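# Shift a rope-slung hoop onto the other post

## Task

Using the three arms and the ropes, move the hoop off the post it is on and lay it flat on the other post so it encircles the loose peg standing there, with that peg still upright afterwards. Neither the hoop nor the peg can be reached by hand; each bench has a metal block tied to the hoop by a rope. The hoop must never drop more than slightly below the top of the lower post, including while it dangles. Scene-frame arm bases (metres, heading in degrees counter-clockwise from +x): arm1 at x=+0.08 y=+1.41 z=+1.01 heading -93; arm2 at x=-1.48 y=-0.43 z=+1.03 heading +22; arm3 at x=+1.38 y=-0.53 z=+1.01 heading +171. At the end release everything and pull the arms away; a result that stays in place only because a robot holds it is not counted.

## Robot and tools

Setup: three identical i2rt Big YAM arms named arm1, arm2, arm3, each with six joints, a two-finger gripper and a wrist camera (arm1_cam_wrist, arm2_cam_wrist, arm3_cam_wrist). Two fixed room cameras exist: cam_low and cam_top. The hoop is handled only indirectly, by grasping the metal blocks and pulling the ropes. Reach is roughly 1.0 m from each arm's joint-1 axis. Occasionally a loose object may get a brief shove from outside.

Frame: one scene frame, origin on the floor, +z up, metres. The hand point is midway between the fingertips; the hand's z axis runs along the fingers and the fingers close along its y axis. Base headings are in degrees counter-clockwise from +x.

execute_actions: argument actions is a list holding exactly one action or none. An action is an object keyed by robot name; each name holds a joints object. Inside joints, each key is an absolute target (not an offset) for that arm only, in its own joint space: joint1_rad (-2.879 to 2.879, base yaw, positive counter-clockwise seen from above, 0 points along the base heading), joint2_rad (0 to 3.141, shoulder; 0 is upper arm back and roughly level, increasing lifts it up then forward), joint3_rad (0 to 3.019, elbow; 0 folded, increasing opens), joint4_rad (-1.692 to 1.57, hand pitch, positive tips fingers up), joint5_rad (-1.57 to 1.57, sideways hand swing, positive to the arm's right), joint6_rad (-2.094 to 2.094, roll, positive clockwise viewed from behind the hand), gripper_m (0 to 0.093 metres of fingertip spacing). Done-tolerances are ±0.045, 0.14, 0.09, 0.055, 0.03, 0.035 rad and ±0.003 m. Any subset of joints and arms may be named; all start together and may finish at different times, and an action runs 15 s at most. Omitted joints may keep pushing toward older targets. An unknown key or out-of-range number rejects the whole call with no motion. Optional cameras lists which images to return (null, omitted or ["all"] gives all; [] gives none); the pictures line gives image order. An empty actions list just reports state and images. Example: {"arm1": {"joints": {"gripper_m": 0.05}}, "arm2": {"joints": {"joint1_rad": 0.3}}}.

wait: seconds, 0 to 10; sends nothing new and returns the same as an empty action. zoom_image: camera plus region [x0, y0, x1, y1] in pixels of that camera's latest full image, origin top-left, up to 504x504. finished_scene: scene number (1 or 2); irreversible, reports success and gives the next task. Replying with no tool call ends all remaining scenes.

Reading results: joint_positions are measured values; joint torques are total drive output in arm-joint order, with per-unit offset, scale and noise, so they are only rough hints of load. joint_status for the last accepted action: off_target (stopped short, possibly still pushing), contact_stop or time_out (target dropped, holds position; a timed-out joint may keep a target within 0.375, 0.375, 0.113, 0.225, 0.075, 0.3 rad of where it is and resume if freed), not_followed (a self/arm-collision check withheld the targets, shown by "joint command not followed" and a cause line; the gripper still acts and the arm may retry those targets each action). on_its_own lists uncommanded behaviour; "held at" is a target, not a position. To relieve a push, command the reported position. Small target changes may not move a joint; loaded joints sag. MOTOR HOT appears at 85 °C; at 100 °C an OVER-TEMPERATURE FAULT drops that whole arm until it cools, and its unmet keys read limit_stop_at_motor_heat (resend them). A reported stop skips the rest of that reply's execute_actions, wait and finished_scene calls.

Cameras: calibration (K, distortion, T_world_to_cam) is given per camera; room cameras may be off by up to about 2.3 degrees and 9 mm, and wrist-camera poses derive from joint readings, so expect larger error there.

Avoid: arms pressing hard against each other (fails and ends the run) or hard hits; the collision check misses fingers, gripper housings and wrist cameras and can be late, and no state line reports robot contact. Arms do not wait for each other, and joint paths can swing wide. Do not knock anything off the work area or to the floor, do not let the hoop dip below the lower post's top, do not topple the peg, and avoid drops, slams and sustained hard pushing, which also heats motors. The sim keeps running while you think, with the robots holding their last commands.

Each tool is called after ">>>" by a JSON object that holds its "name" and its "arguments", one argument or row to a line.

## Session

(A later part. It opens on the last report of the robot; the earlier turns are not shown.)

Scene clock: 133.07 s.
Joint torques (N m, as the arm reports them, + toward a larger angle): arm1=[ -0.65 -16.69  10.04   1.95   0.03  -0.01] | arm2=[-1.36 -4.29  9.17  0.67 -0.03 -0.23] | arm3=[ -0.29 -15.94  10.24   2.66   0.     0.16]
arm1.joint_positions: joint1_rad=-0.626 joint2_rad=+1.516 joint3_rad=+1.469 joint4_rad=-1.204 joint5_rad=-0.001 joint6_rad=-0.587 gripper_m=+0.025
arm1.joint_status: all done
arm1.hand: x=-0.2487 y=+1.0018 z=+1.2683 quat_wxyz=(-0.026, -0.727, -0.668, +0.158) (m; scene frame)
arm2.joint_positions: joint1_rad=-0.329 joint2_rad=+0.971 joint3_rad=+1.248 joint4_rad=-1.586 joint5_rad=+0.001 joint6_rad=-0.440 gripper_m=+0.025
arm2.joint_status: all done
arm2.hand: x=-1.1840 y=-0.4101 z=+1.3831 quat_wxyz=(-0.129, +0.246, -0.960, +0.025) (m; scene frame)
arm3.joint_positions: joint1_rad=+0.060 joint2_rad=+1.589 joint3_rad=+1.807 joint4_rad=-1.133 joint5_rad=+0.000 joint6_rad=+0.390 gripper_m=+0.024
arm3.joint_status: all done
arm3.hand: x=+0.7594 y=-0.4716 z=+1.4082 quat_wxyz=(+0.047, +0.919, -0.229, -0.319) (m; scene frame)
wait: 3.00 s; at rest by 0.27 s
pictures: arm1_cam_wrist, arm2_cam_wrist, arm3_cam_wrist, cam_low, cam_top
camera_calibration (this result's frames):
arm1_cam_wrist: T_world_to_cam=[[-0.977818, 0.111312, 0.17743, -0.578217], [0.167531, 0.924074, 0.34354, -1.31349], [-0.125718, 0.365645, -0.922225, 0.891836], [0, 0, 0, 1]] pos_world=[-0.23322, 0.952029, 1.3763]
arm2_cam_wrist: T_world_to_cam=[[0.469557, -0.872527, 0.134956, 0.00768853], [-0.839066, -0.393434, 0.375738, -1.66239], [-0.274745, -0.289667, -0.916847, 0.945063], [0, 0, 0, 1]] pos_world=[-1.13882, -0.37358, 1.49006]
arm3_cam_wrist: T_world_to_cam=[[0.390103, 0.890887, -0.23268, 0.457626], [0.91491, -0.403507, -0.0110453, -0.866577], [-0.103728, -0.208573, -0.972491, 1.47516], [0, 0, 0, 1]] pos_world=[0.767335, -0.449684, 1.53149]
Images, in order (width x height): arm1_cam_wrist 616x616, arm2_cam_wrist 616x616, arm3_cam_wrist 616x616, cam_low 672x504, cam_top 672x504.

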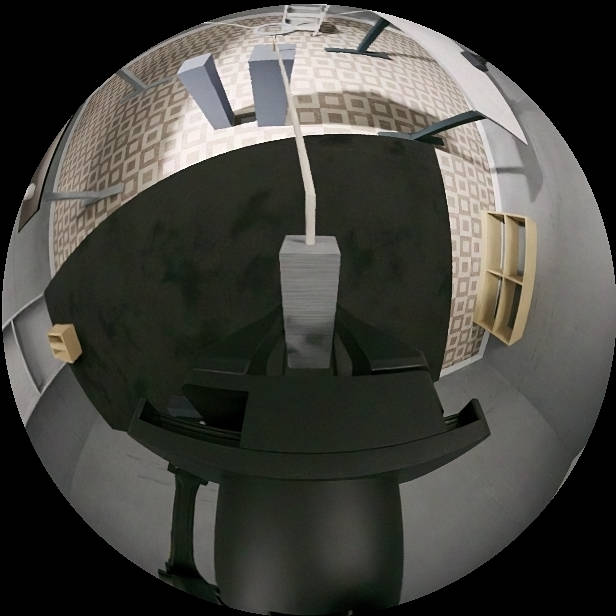

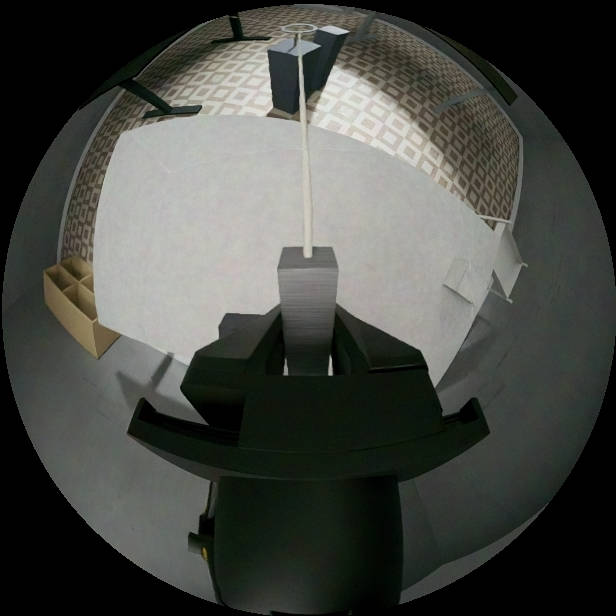

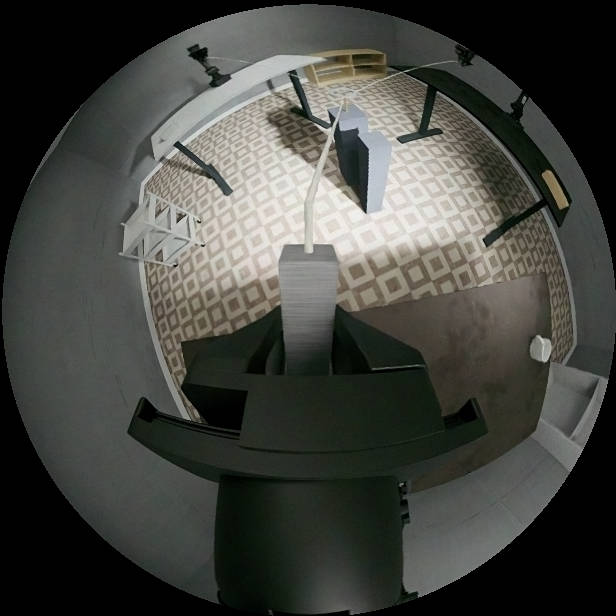

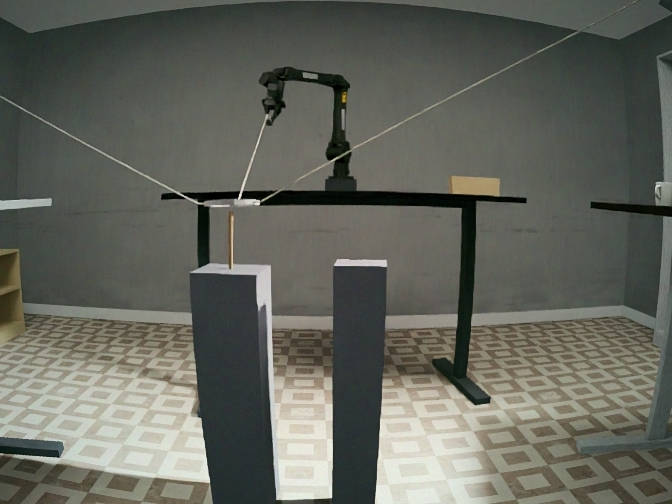

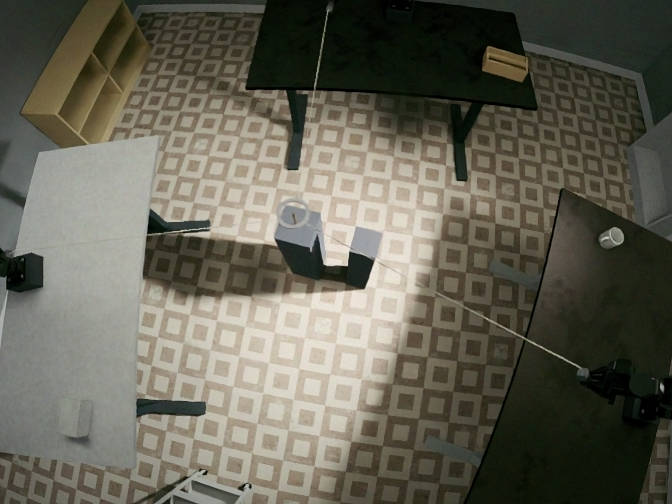

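>>> {"name": "execute_actions", "arguments": {
  "actions": [
    {"arm1":{"joints":{"joint2_rad":1.62,"joint3_rad":1.44}},"arm2":{"joints":{"joint2_rad":1.06,"joint3_rad":1.13}},"arm3":{"joints":{"joint2_rad":1.62,"joint3_rad":1.74}}}
  ],
  "cameras": []
}}

>>> {"name": "wait", "arguments": {
  "seconds": 2
}}

>>> {"name": "zoom_image", "arguments": {
  "camera": "cam_top",
  "region": [240, 170, 360, 270]
}}

Scene clock: 139.57 s.
Joint torques (N m, as the arm reports them, + toward a larger angle): arm1=[ -0.67 -18.29   9.4    1.49   0.03  -0.02] | arm2=[-1.14 -5.61  9.35  0.16 -0.08 -0.28] | arm3=[ -0.28 -16.58  10.17   2.35   0.     0.17]
arm1.joint_positions: joint1_rad=-0.626 joint2_rad=+1.638 joint3_rad=+1.431 joint4_rad=-1.201 joint5_rad=-0.001 joint6_rad=-0.587 gripper_m=+0.025
arm1.joint_status: all done
arm1.hand: x=-0.2493 y=+1.0010 z=+1.1900 quat_wxyz=(-0.014, -0.734, -0.674, +0.081) (m; scene frame)
arm2.joint_positions: joint1_rad=-0.329 joint2_rad=+1.079 joint3_rad=+1.126 joint4_rad=-1.586 joint5_rad=+0.001 joint6_rad=-0.440 gripper_m=+0.025
arm2.joint_status: all done
arm2.hand: x=-1.1868 y=-0.4103 z=+1.3034 quat_wxyz=(-0.016, +0.249, -0.968, +0.004) (m; scene frame)
arm3.joint_positions: joint1_rad=+0.060 joint2_rad=+1.637 joint3_rad=+1.718 joint4_rad=-1.131 joint5_rad=+0.000 joint6_rad=+0.390 gripper_m=+0.024
arm3.joint_status: all done
arm3.hand: x=+0.7610 y=-0.4718 z=+1.3343 quat_wxyz=(+0.038, +0.938, -0.233, -0.255) (m; scene frame)
pictures: none
No camera images: the call's "cameras" was empty. Leave "cameras" out to get every camera's image.

Scene clock: 141.57 s.
Joint torques (N m, as the arm reports them, + toward a larger angle): arm1=[ -0.61 -18.3    9.46   1.5    0.02  -0.02] | arm2=[-1.67 -5.91  9.49  0.07 -0.09 -0.23] | arm3=[ -0.26 -16.84  10.08   2.34   0.     0.17]
arm1.joint_positions: joint1_rad=-0.626 joint2_rad=+1.638 joint3_rad=+1.431 joint4_rad=-1.201 joint5_rad=-0.001 joint6_rad=-0.587 gripper_m=+0.025
arm1.joint_status: all done
arm1.hand: x=-0.2493 y=+1.0010 z=+1.1900 quat_wxyz=(-0.014, -0.734, -0.674, +0.081) (m; scene frame)
arm2.joint_positions: joint1_rad=-0.329 joint2_rad=+1.079 joint3_rad=+1.126 joint4_rad=-1.586 joint5_rad=+0.001 joint6_rad=-0.440 gripper_m=+0.025
arm2.joint_status: all done
arm2.hand: x=-1.1868 y=-0.4103 z=+1.3034 quat_wxyz=(-0.016, +0.249, -0.968, +0.004) (m; scene frame)
arm3.joint_positions: joint1_rad=+0.060 joint2_rad=+1.637 joint3_rad=+1.718 joint4_rad=-1.131 joint5_rad=+0.000 joint6_rad=+0.390 gripper_m=+0.024
arm3.joint_status: all done
arm3.hand: x=+0.7610 y=-0.4718 z=+1.3343 quat_wxyz=(+0.038, +0.938, -0.233, -0.255) (m; scene frame)
wait: 2.00 s; at rest by 0.27 s
pictures: arm1_cam_wrist, arm2_cam_wrist, arm3_cam_wrist, cam_low, cam_top
camera_calibration (this result's frames):
arm1_cam_wrist: T_world_to_cam=[[-0.991097, 0.0946121, 0.093673, -0.451712], [0.127729, 0.874203, 0.46846, -1.39449], [-0.0375672, 0.476255, -0.878505, 0.679086], [0, 0, 0, 1]] pos_world=[-0.244063, 0.938386, 1.29216]
arm2_cam_wrist: T_world_to_cam=[[0.489309, -0.871321, 0.0371127, 0.171044], [-0.73114, -0.386646, 0.562085, -1.7469], [-0.475407, -0.302168, -0.826247, 0.509844], [0, 0, 0, 1]] pos_world=[-1.11854, -0.37234, 1.39682]
arm3_cam_wrist: T_world_to_cam=[[0.418349, 0.888165, -0.190123, 0.360461], [0.907885, -0.402682, 0.116585, -1.03345], [0.0269882, -0.221383, -0.974813, 1.30094], [0, 0, 0, 1]] pos_world=[0.752349, -0.448296, 1.45719]
Images, in order (width x height): arm1_cam_wrist 616x616, arm2_cam_wrist 616x616, arm3_cam_wrist 616x616, cam_low 672x504, cam_top 672x504.

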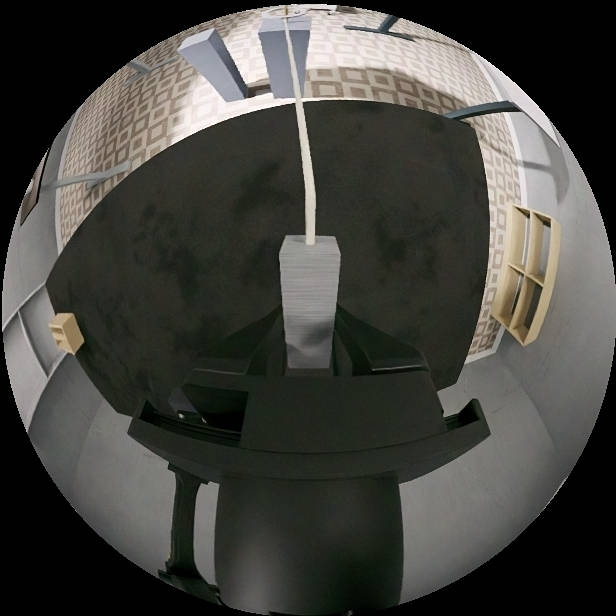

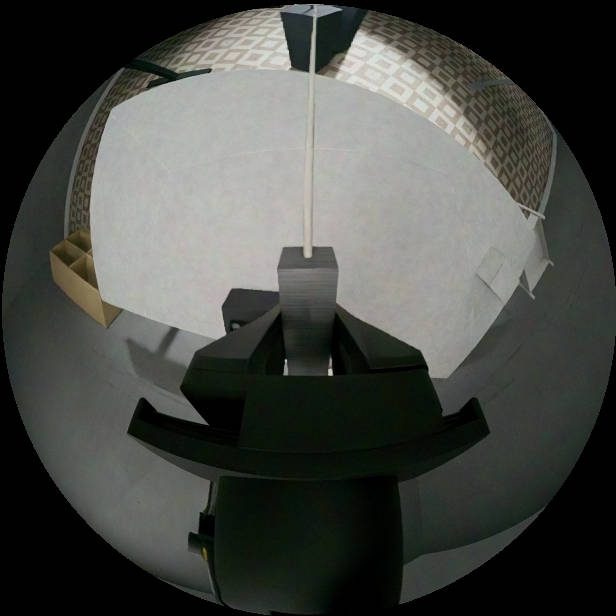

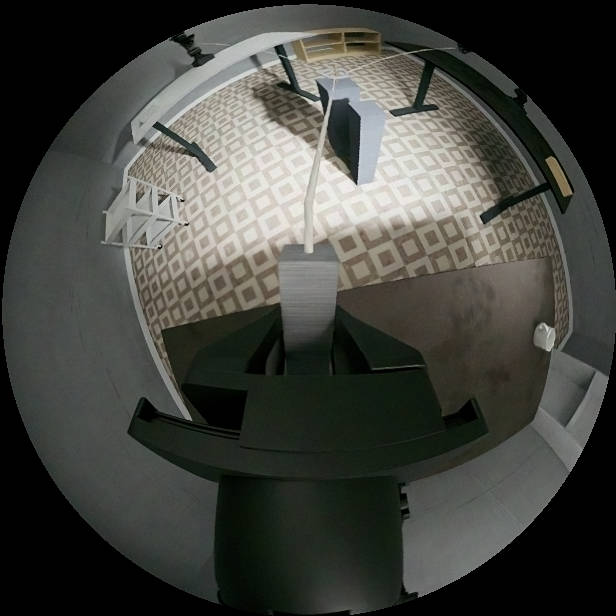

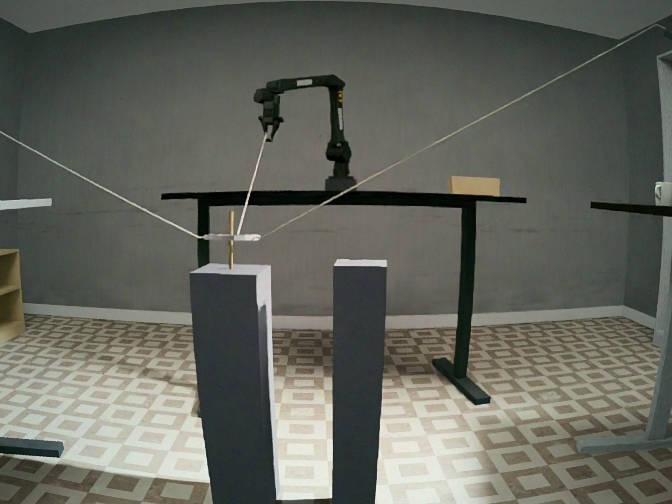

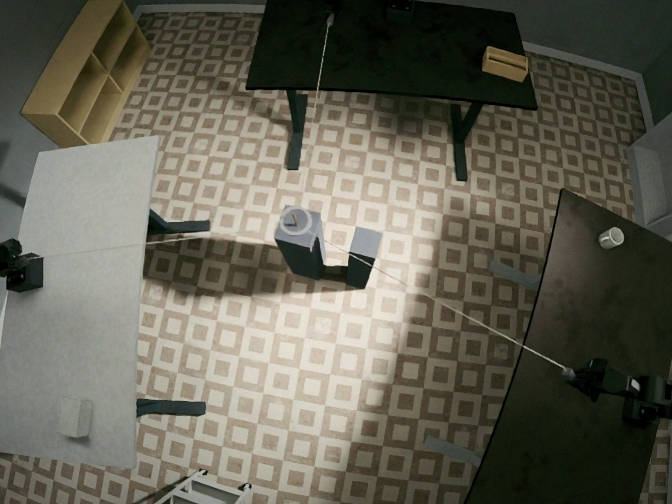

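Region (240, 170, 360, 270) of cam_top's 672x504 image, scaled by 4.200, with more detail than that image has.

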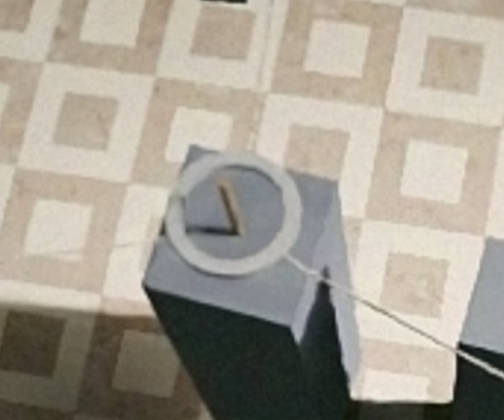

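>>> {"name": "execute_actions", "arguments": {
  "actions": [
    {"arm1":{"joints":{"joint2_rad":1.76}},"arm2":{"joints":{"joint2_rad":1.19,"joint3_rad":1.06}},"arm3":{"joints":{"joint2_rad":1.69,"joint3_rad":1.68}}}
  ],
  "cameras": []
}}

>>> {"name": "execute_actions", "arguments": {
  "actions": [
    {"arm1":{"joints":{"joint1_rad":-0.35,"joint2_rad":2.0,"joint3_rad":1.49,"joint4_rad":-0.97,"joint6_rad":-0.3}},"arm2":{"joints":{"joint1_rad":-0.18,"joint2_rad":2.05,"joint3_rad":1.5,"joint4_rad":-0.93,"joint6_rad":0}},"arm3":{"joints":{"joint1_rad":-0.16,"joint2_rad":1.98,"joint3_rad":1.42,"joint4_rad":-0.9,"joint6_rad":0}}}
  ]
}}

Scene clock: 150.90 s.
Joint torques (N m, as the arm reports them, + toward a larger angle): arm1=[ -0.82 -19.97   8.9    1.06   0.03  -0.03] | arm2=[-1.44 -8.37  8.27 -0.26 -0.06 -0.29] | arm3=[ -0.29 -17.29   9.86   2.02   0.     0.17]
arm1.joint_positions: joint1_rad=-0.626 joint2_rad=+1.778 joint3_rad=+1.431 joint4_rad=-1.197 joint5_rad=-0.001 joint6_rad=-0.587 gripper_m=+0.025
arm1.joint_status: all done
arm1.hand: x=-0.2512 y=+0.9986 z=+1.1188 quat_wxyz=(-0.003, -0.737, -0.676, +0.013) (m; scene frame)
arm2.joint_positions: joint1_rad=-0.329 joint2_rad=+1.209 joint3_rad=+1.063 joint4_rad=-1.584 joint5_rad=+0.001 joint6_rad=-0.440 gripper_m=+0.025
arm2.joint_status: all done
arm2.hand: x=-1.1891 y=-0.4105 z=+1.2450 quat_wxyz=(+0.078, +0.248, -0.966, -0.014) (m; scene frame)
arm3.joint_positions: joint1_rad=+0.060 joint2_rad=+1.706 joint3_rad=+1.660 joint4_rad=-1.129 joint5_rad=+0.000 joint6_rad=+0.390 gripper_m=+0.024
arm3.joint_status: all done
arm3.hand: x=+0.7623 y=-0.4720 z=+1.2645 quat_wxyz=(+0.029, +0.951, -0.237, -0.194) (m; scene frame)
pictures: none
No camera images: the call's "cameras" was empty. Leave "cameras" out to get every camera's image.

Scene clock: 152.57 s.
Joint torques (N m, as the arm reports them, + toward a larger angle): arm1=[ -0.09 -22.74   9.46   1.37   0.03   0.25] | arm2=[ -2.29 -18.68   9.83   0.47   0.02  -0.03] | arm3=[  1.62 -19.     9.46   1.11  -0.1   -0.1 ]
arm1.joint_positions: joint1_rad=-0.356 joint2_rad=+2.019 joint3_rad=+1.464 joint4_rad=-0.984 joint5_rad=-0.001 joint6_rad=-0.316 gripper_m=+0.025
arm1.joint_status: all done
arm1.hand: x=-0.1474 y=+0.8814 z=+1.0028 quat_wxyz=(-0.007, -0.737, -0.675, +0.015) (m; scene frame)
arm2.joint_positions: joint1_rad=-0.175 joint2_rad=+2.071 joint3_rad=+1.468 joint4_rad=-0.939 joint5_rad=+0.001 joint6_rad=-0.013 gripper_m=+0.025
arm2.joint_status: all done
arm2.hand: x=-0.9070 y=-0.3032 z=+1.0029 quat_wxyz=(-0.015, +0.114, -0.993, -0.001) (m; scene frame)
arm3.joint_positions: joint1_rad=-0.172 joint2_rad=+2.000 joint3_rad=+1.376 joint4_rad=-0.915 joint5_rad=+0.002 joint6_rad=+0.013 gripper_m=+0.024
arm3.joint_status: all done
arm3.hand: x=+0.8471 y=-0.3515 z=+0.9904 quat_wxyz=(-0.003, +0.985, -0.170, -0.016) (m; scene frame)
pictures: arm1_cam_wrist, arm2_cam_wrist, arm3_cam_wrist, cam_low, cam_top
camera_calibration (this result's frames):
arm1_cam_wrist: T_world_to_cam=[[-0.9958, 0.0904839, 0.0139805, -0.239007], [0.0826903, 0.823254, 0.561619, -1.27036], [0.0393079, 0.560416, -0.827278, 0.461205], [0, 0, 0, 1]] pos_world=[-0.151086, 0.808989, 1.09834]
arm2_cam_wrist: T_world_to_cam=[[0.236037, -0.971455, 0.0236918, -0.108041], [-0.806906, -0.182354, 0.561827, -1.33845], [-0.541469, -0.151729, -0.826916, 0.413329], [0, 0, 0, 1]] pos_world=[-0.830695, -0.286314, 1.09632]
arm3_cam_wrist: T_world_to_cam=[[0.336048, 0.941845, 0.000640107, 0.0518035], [0.790063, -0.282263, 0.544177, -1.30443], [0.512711, -0.182364, -0.83897, 0.457739], [0, 0, 0, 1]] pos_world=[0.778485, -0.333507, 1.09384]
Images, in order (width x height): arm1_cam_wrist 616x616, arm2_cam_wrist 616x616, arm3_cam_wrist 616x616, cam_low 672x504, cam_top 672x504.

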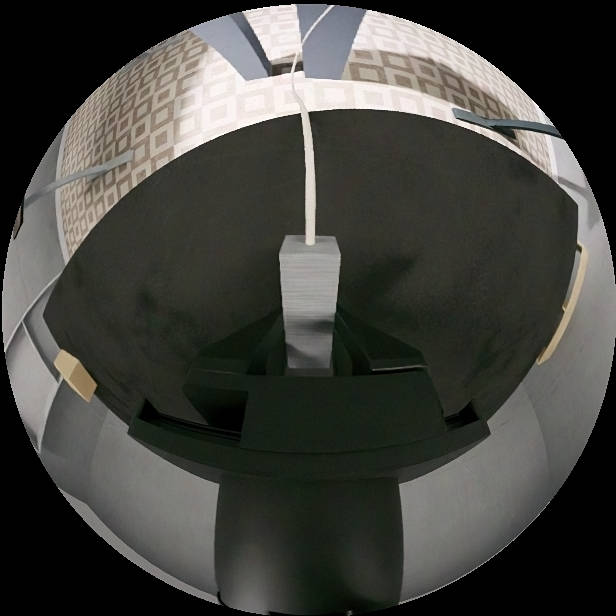

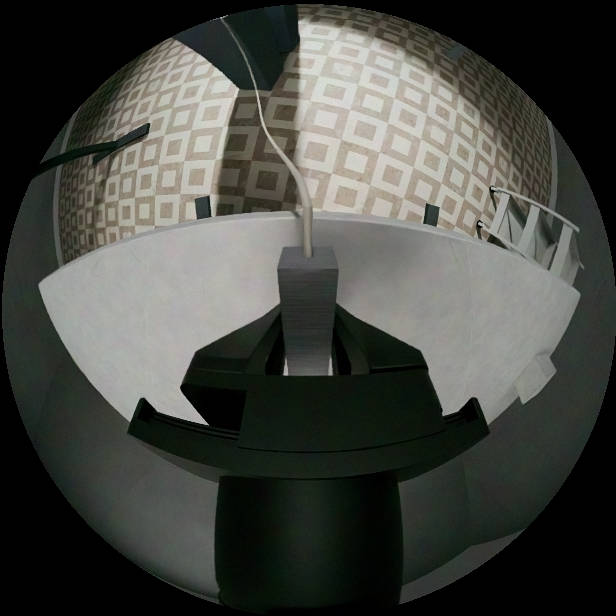

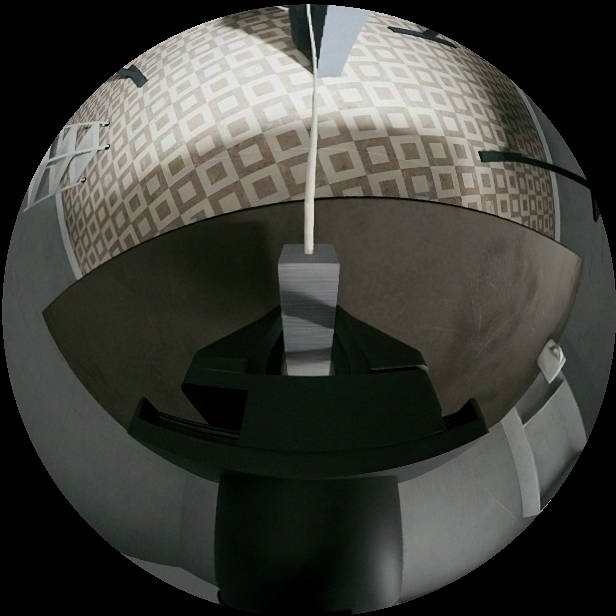

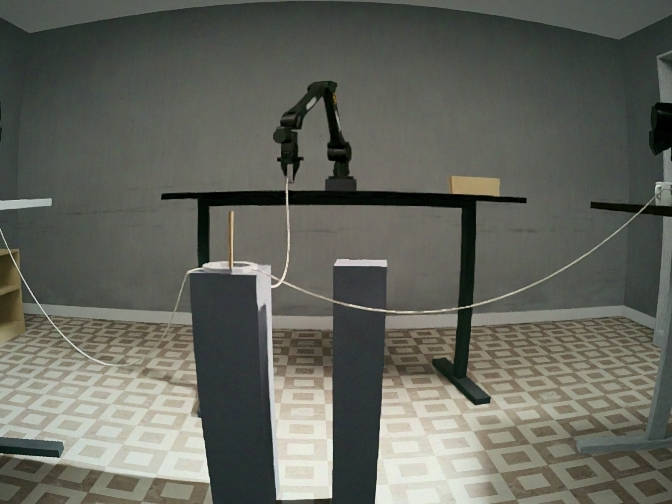

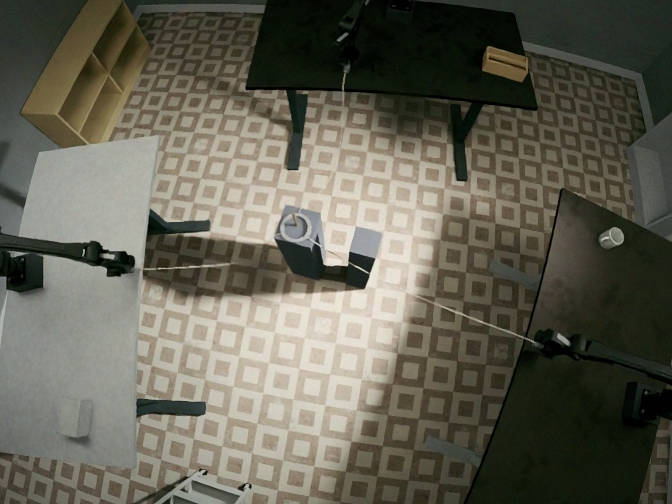

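>>> {"name": "execute_actions", "arguments": {
  "actions": [
    {"arm1":{"joints":{"joint2_rad":2.075,"joint4_rad":-0.95}},"arm2":{"joints":{"joint2_rad":2.125,"joint4_rad":-0.91}},"arm3":{"joints":{"joint2_rad":2.055,"joint4_rad":-0.87}}}
  ],
  "cameras": []
}}

Scene clock: 155.93 s.
Joint torques (N m, as the arm reports them, + toward a larger angle): arm1=[  0.   -20.68   9.18   1.33   0.04   0.25] | arm2=[ -1.64 -18.45   9.72   0.5    0.     0.03] | arm3=[  1.19 -17.43   9.04   1.09  -0.08  -0.09]
arm1.joint_positions: joint1_rad=-0.356 joint2_rad=+2.068 joint3_rad=+1.464 joint4_rad=-0.964 joint5_rad=-0.001 joint6_rad=-0.316 gripper_m=+0.025
arm1.joint_status: all done
arm1.hand: x=-0.1464 y=+0.8836 z=+0.9755 quat_wxyz=(-0.001, -0.737, -0.675, +0.001) (m; scene frame)
arm2.joint_positions: joint1_rad=-0.175 joint2_rad=+2.123 joint3_rad=+1.468 joint4_rad=-0.918 joint5_rad=+0.001 joint6_rad=-0.012 gripper_m=+0.025
arm2.joint_status: all done
arm2.hand: x=-0.9108 y=-0.3041 z=+0.9736 quat_wxyz=(+0.000, +0.114, -0.993, +0.001) (m; scene frame)
arm3.joint_positions: joint1_rad=-0.172 joint2_rad=+2.049 joint3_rad=+1.379 joint4_rad=-0.885 joint5_rad=+0.002 joint6_rad=+0.013 gripper_m=+0.024
arm3.joint_status: all done
arm3.hand: x=+0.8462 y=-0.3513 z=+0.9654 quat_wxyz=(-0.002, +0.985, -0.170, -0.008) (m; scene frame)
pictures: none
No camera images: the call's "cameras" was empty. Leave "cameras" out to get every camera's image.

>>> {"name": "execute_actions", "arguments": {
  "actions": [
    {"arm1":{"joints":{"gripper_m":0.08}},"arm2":{"joints":{"gripper_m":0.08}},"arm3":{"joints":{"gripper_m":0.08}}}
  ],
  "cameras": []
}}

>>> {"name": "execute_actions", "arguments": {
  "actions": [
    {"arm1":{"joints":{"joint2_rad":1.3}},"arm2":{"joints":{"joint2_rad":1.3}},"arm3":{"joints":{"joint2_rad":1.3}}}
  ],
  "cameras": ["cam_low","cam_top"]
}}

>>> {"name": "zoom_image", "arguments": {
  "camera": "cam_top",
  "region": [240, 170, 360, 270]
}}

Scene clock: 160.07 s.
Joint torques (N m, as the arm reports them, + toward a larger angle): arm1=[  0.   -21.01   9.17   1.35   0.03   0.24] | arm2=[ -1.55 -17.02   9.61   0.64  -0.02  -0.02] | arm3=[  1.23 -17.3    9.01   1.1   -0.09  -0.09]
arm1.joint_positions: joint1_rad=-0.356 joint2_rad=+2.068 joint3_rad=+1.464 joint4_rad=-0.964 joint5_rad=-0.001 joint6_rad=-0.315 gripper_m=+0.080
arm1.joint_status: all done
arm1.hand: x=-0.1464 y=+0.8836 z=+0.9755 quat_wxyz=(-0.001, -0.738, -0.675, +0.001) (m; scene frame)
arm2.joint_positions: joint1_rad=-0.175 joint2_rad=+2.123 joint3_rad=+1.468 joint4_rad=-0.918 joint5_rad=+0.001 joint6_rad=-0.012 gripper_m=+0.080
arm2.joint_status: all done
arm2.hand: x=-0.9108 y=-0.3041 z=+0.9736 quat_wxyz=(+0.000, +0.114, -0.994, +0.001) (m; scene frame)
arm3.joint_positions: joint1_rad=-0.172 joint2_rad=+2.049 joint3_rad=+1.379 joint4_rad=-0.885 joint5_rad=+0.002 joint6_rad=+0.012 gripper_m=+0.080
arm3.joint_status: all done
arm3.hand: x=+0.8462 y=-0.3513 z=+0.9654 quat_wxyz=(-0.002, +0.985, -0.170, -0.008) (m; scene frame)
pictures: none
No camera images: the call's "cameras" was empty. Leave "cameras" out to get every camera's image.

Scene clock: 161.73 s.
Joint torques (N m, as the arm reports them, + toward a larger angle): arm1=[  0.01 -10.97  10.83   2.57   0.05   0.27] | arm2=[-1.67 -9.99 11.5   1.77 -0.05  0.02] | arm3=[ 1.21 -8.84  9.88  2.46 -0.09 -0.09]
arm1.joint_positions: joint1_rad=-0.356 joint2_rad=+1.290 joint3_rad=+1.475 joint4_rad=-0.961 joint5_rad=-0.001 joint6_rad=-0.315 gripper_m=+0.080
arm1.joint_status: all done
arm1.hand: x=-0.1292 y=+0.9243 z=+1.4181 quat_wxyz=(-0.160, -0.680, -0.623, +0.352) (m; scene frame)
arm2.joint_positions: joint1_rad=-0.175 joint2_rad=+1.296 joint3_rad=+1.479 joint4_rad=-0.914 joint5_rad=+0.001 joint6_rad=-0.012 gripper_m=+0.080
arm2.joint_status: all done
arm2.hand: x=-0.9483 y=-0.3121 z=+1.4541 quat_wxyz=(-0.407, +0.104, -0.907, -0.041) (m; scene frame)
arm3.joint_positions: joint1_rad=-0.172 joint2_rad=+1.289 joint3_rad=+1.405 joint4_rad=-0.885 joint5_rad=+0.002 joint6_rad=+0.012 gripper_m=+0.080
arm3.joint_status: all done
arm3.hand: x=+0.8671 y=-0.3579 z=+1.3991 quat_wxyz=(-0.062, +0.907, -0.157, -0.386) (m; scene frame)
pictures: cam_low, cam_top
Images, in order (width x height): cam_low 672x504, cam_top 672x504.

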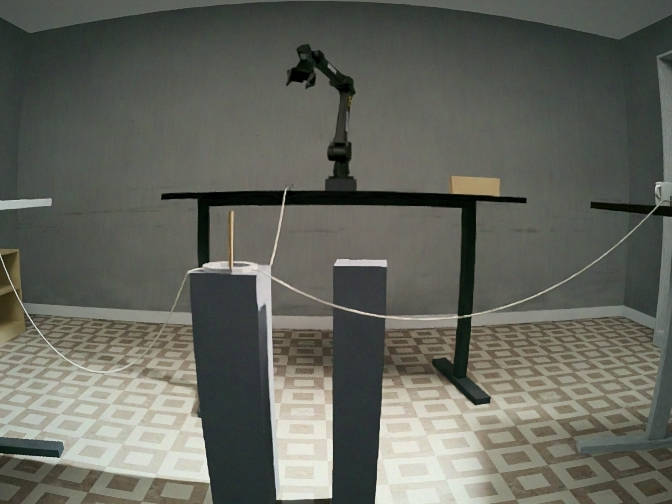

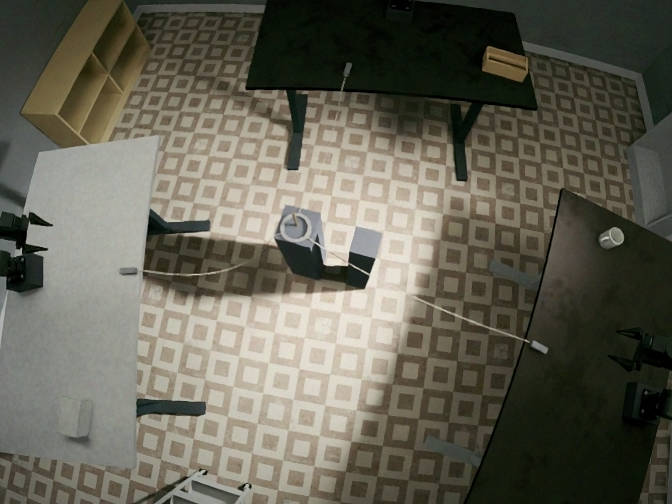

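Region (240, 170, 360, 270) of cam_top's 672x504 image, scaled by 4.200, with more detail than that image has.

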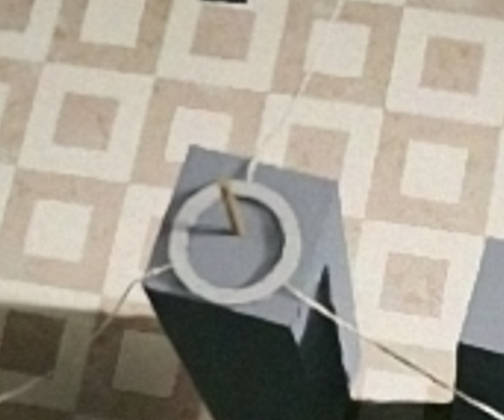

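>>> {"name": "finished_scene", "arguments": {
  "scene": 1
}}

The scene is finished: the task was done.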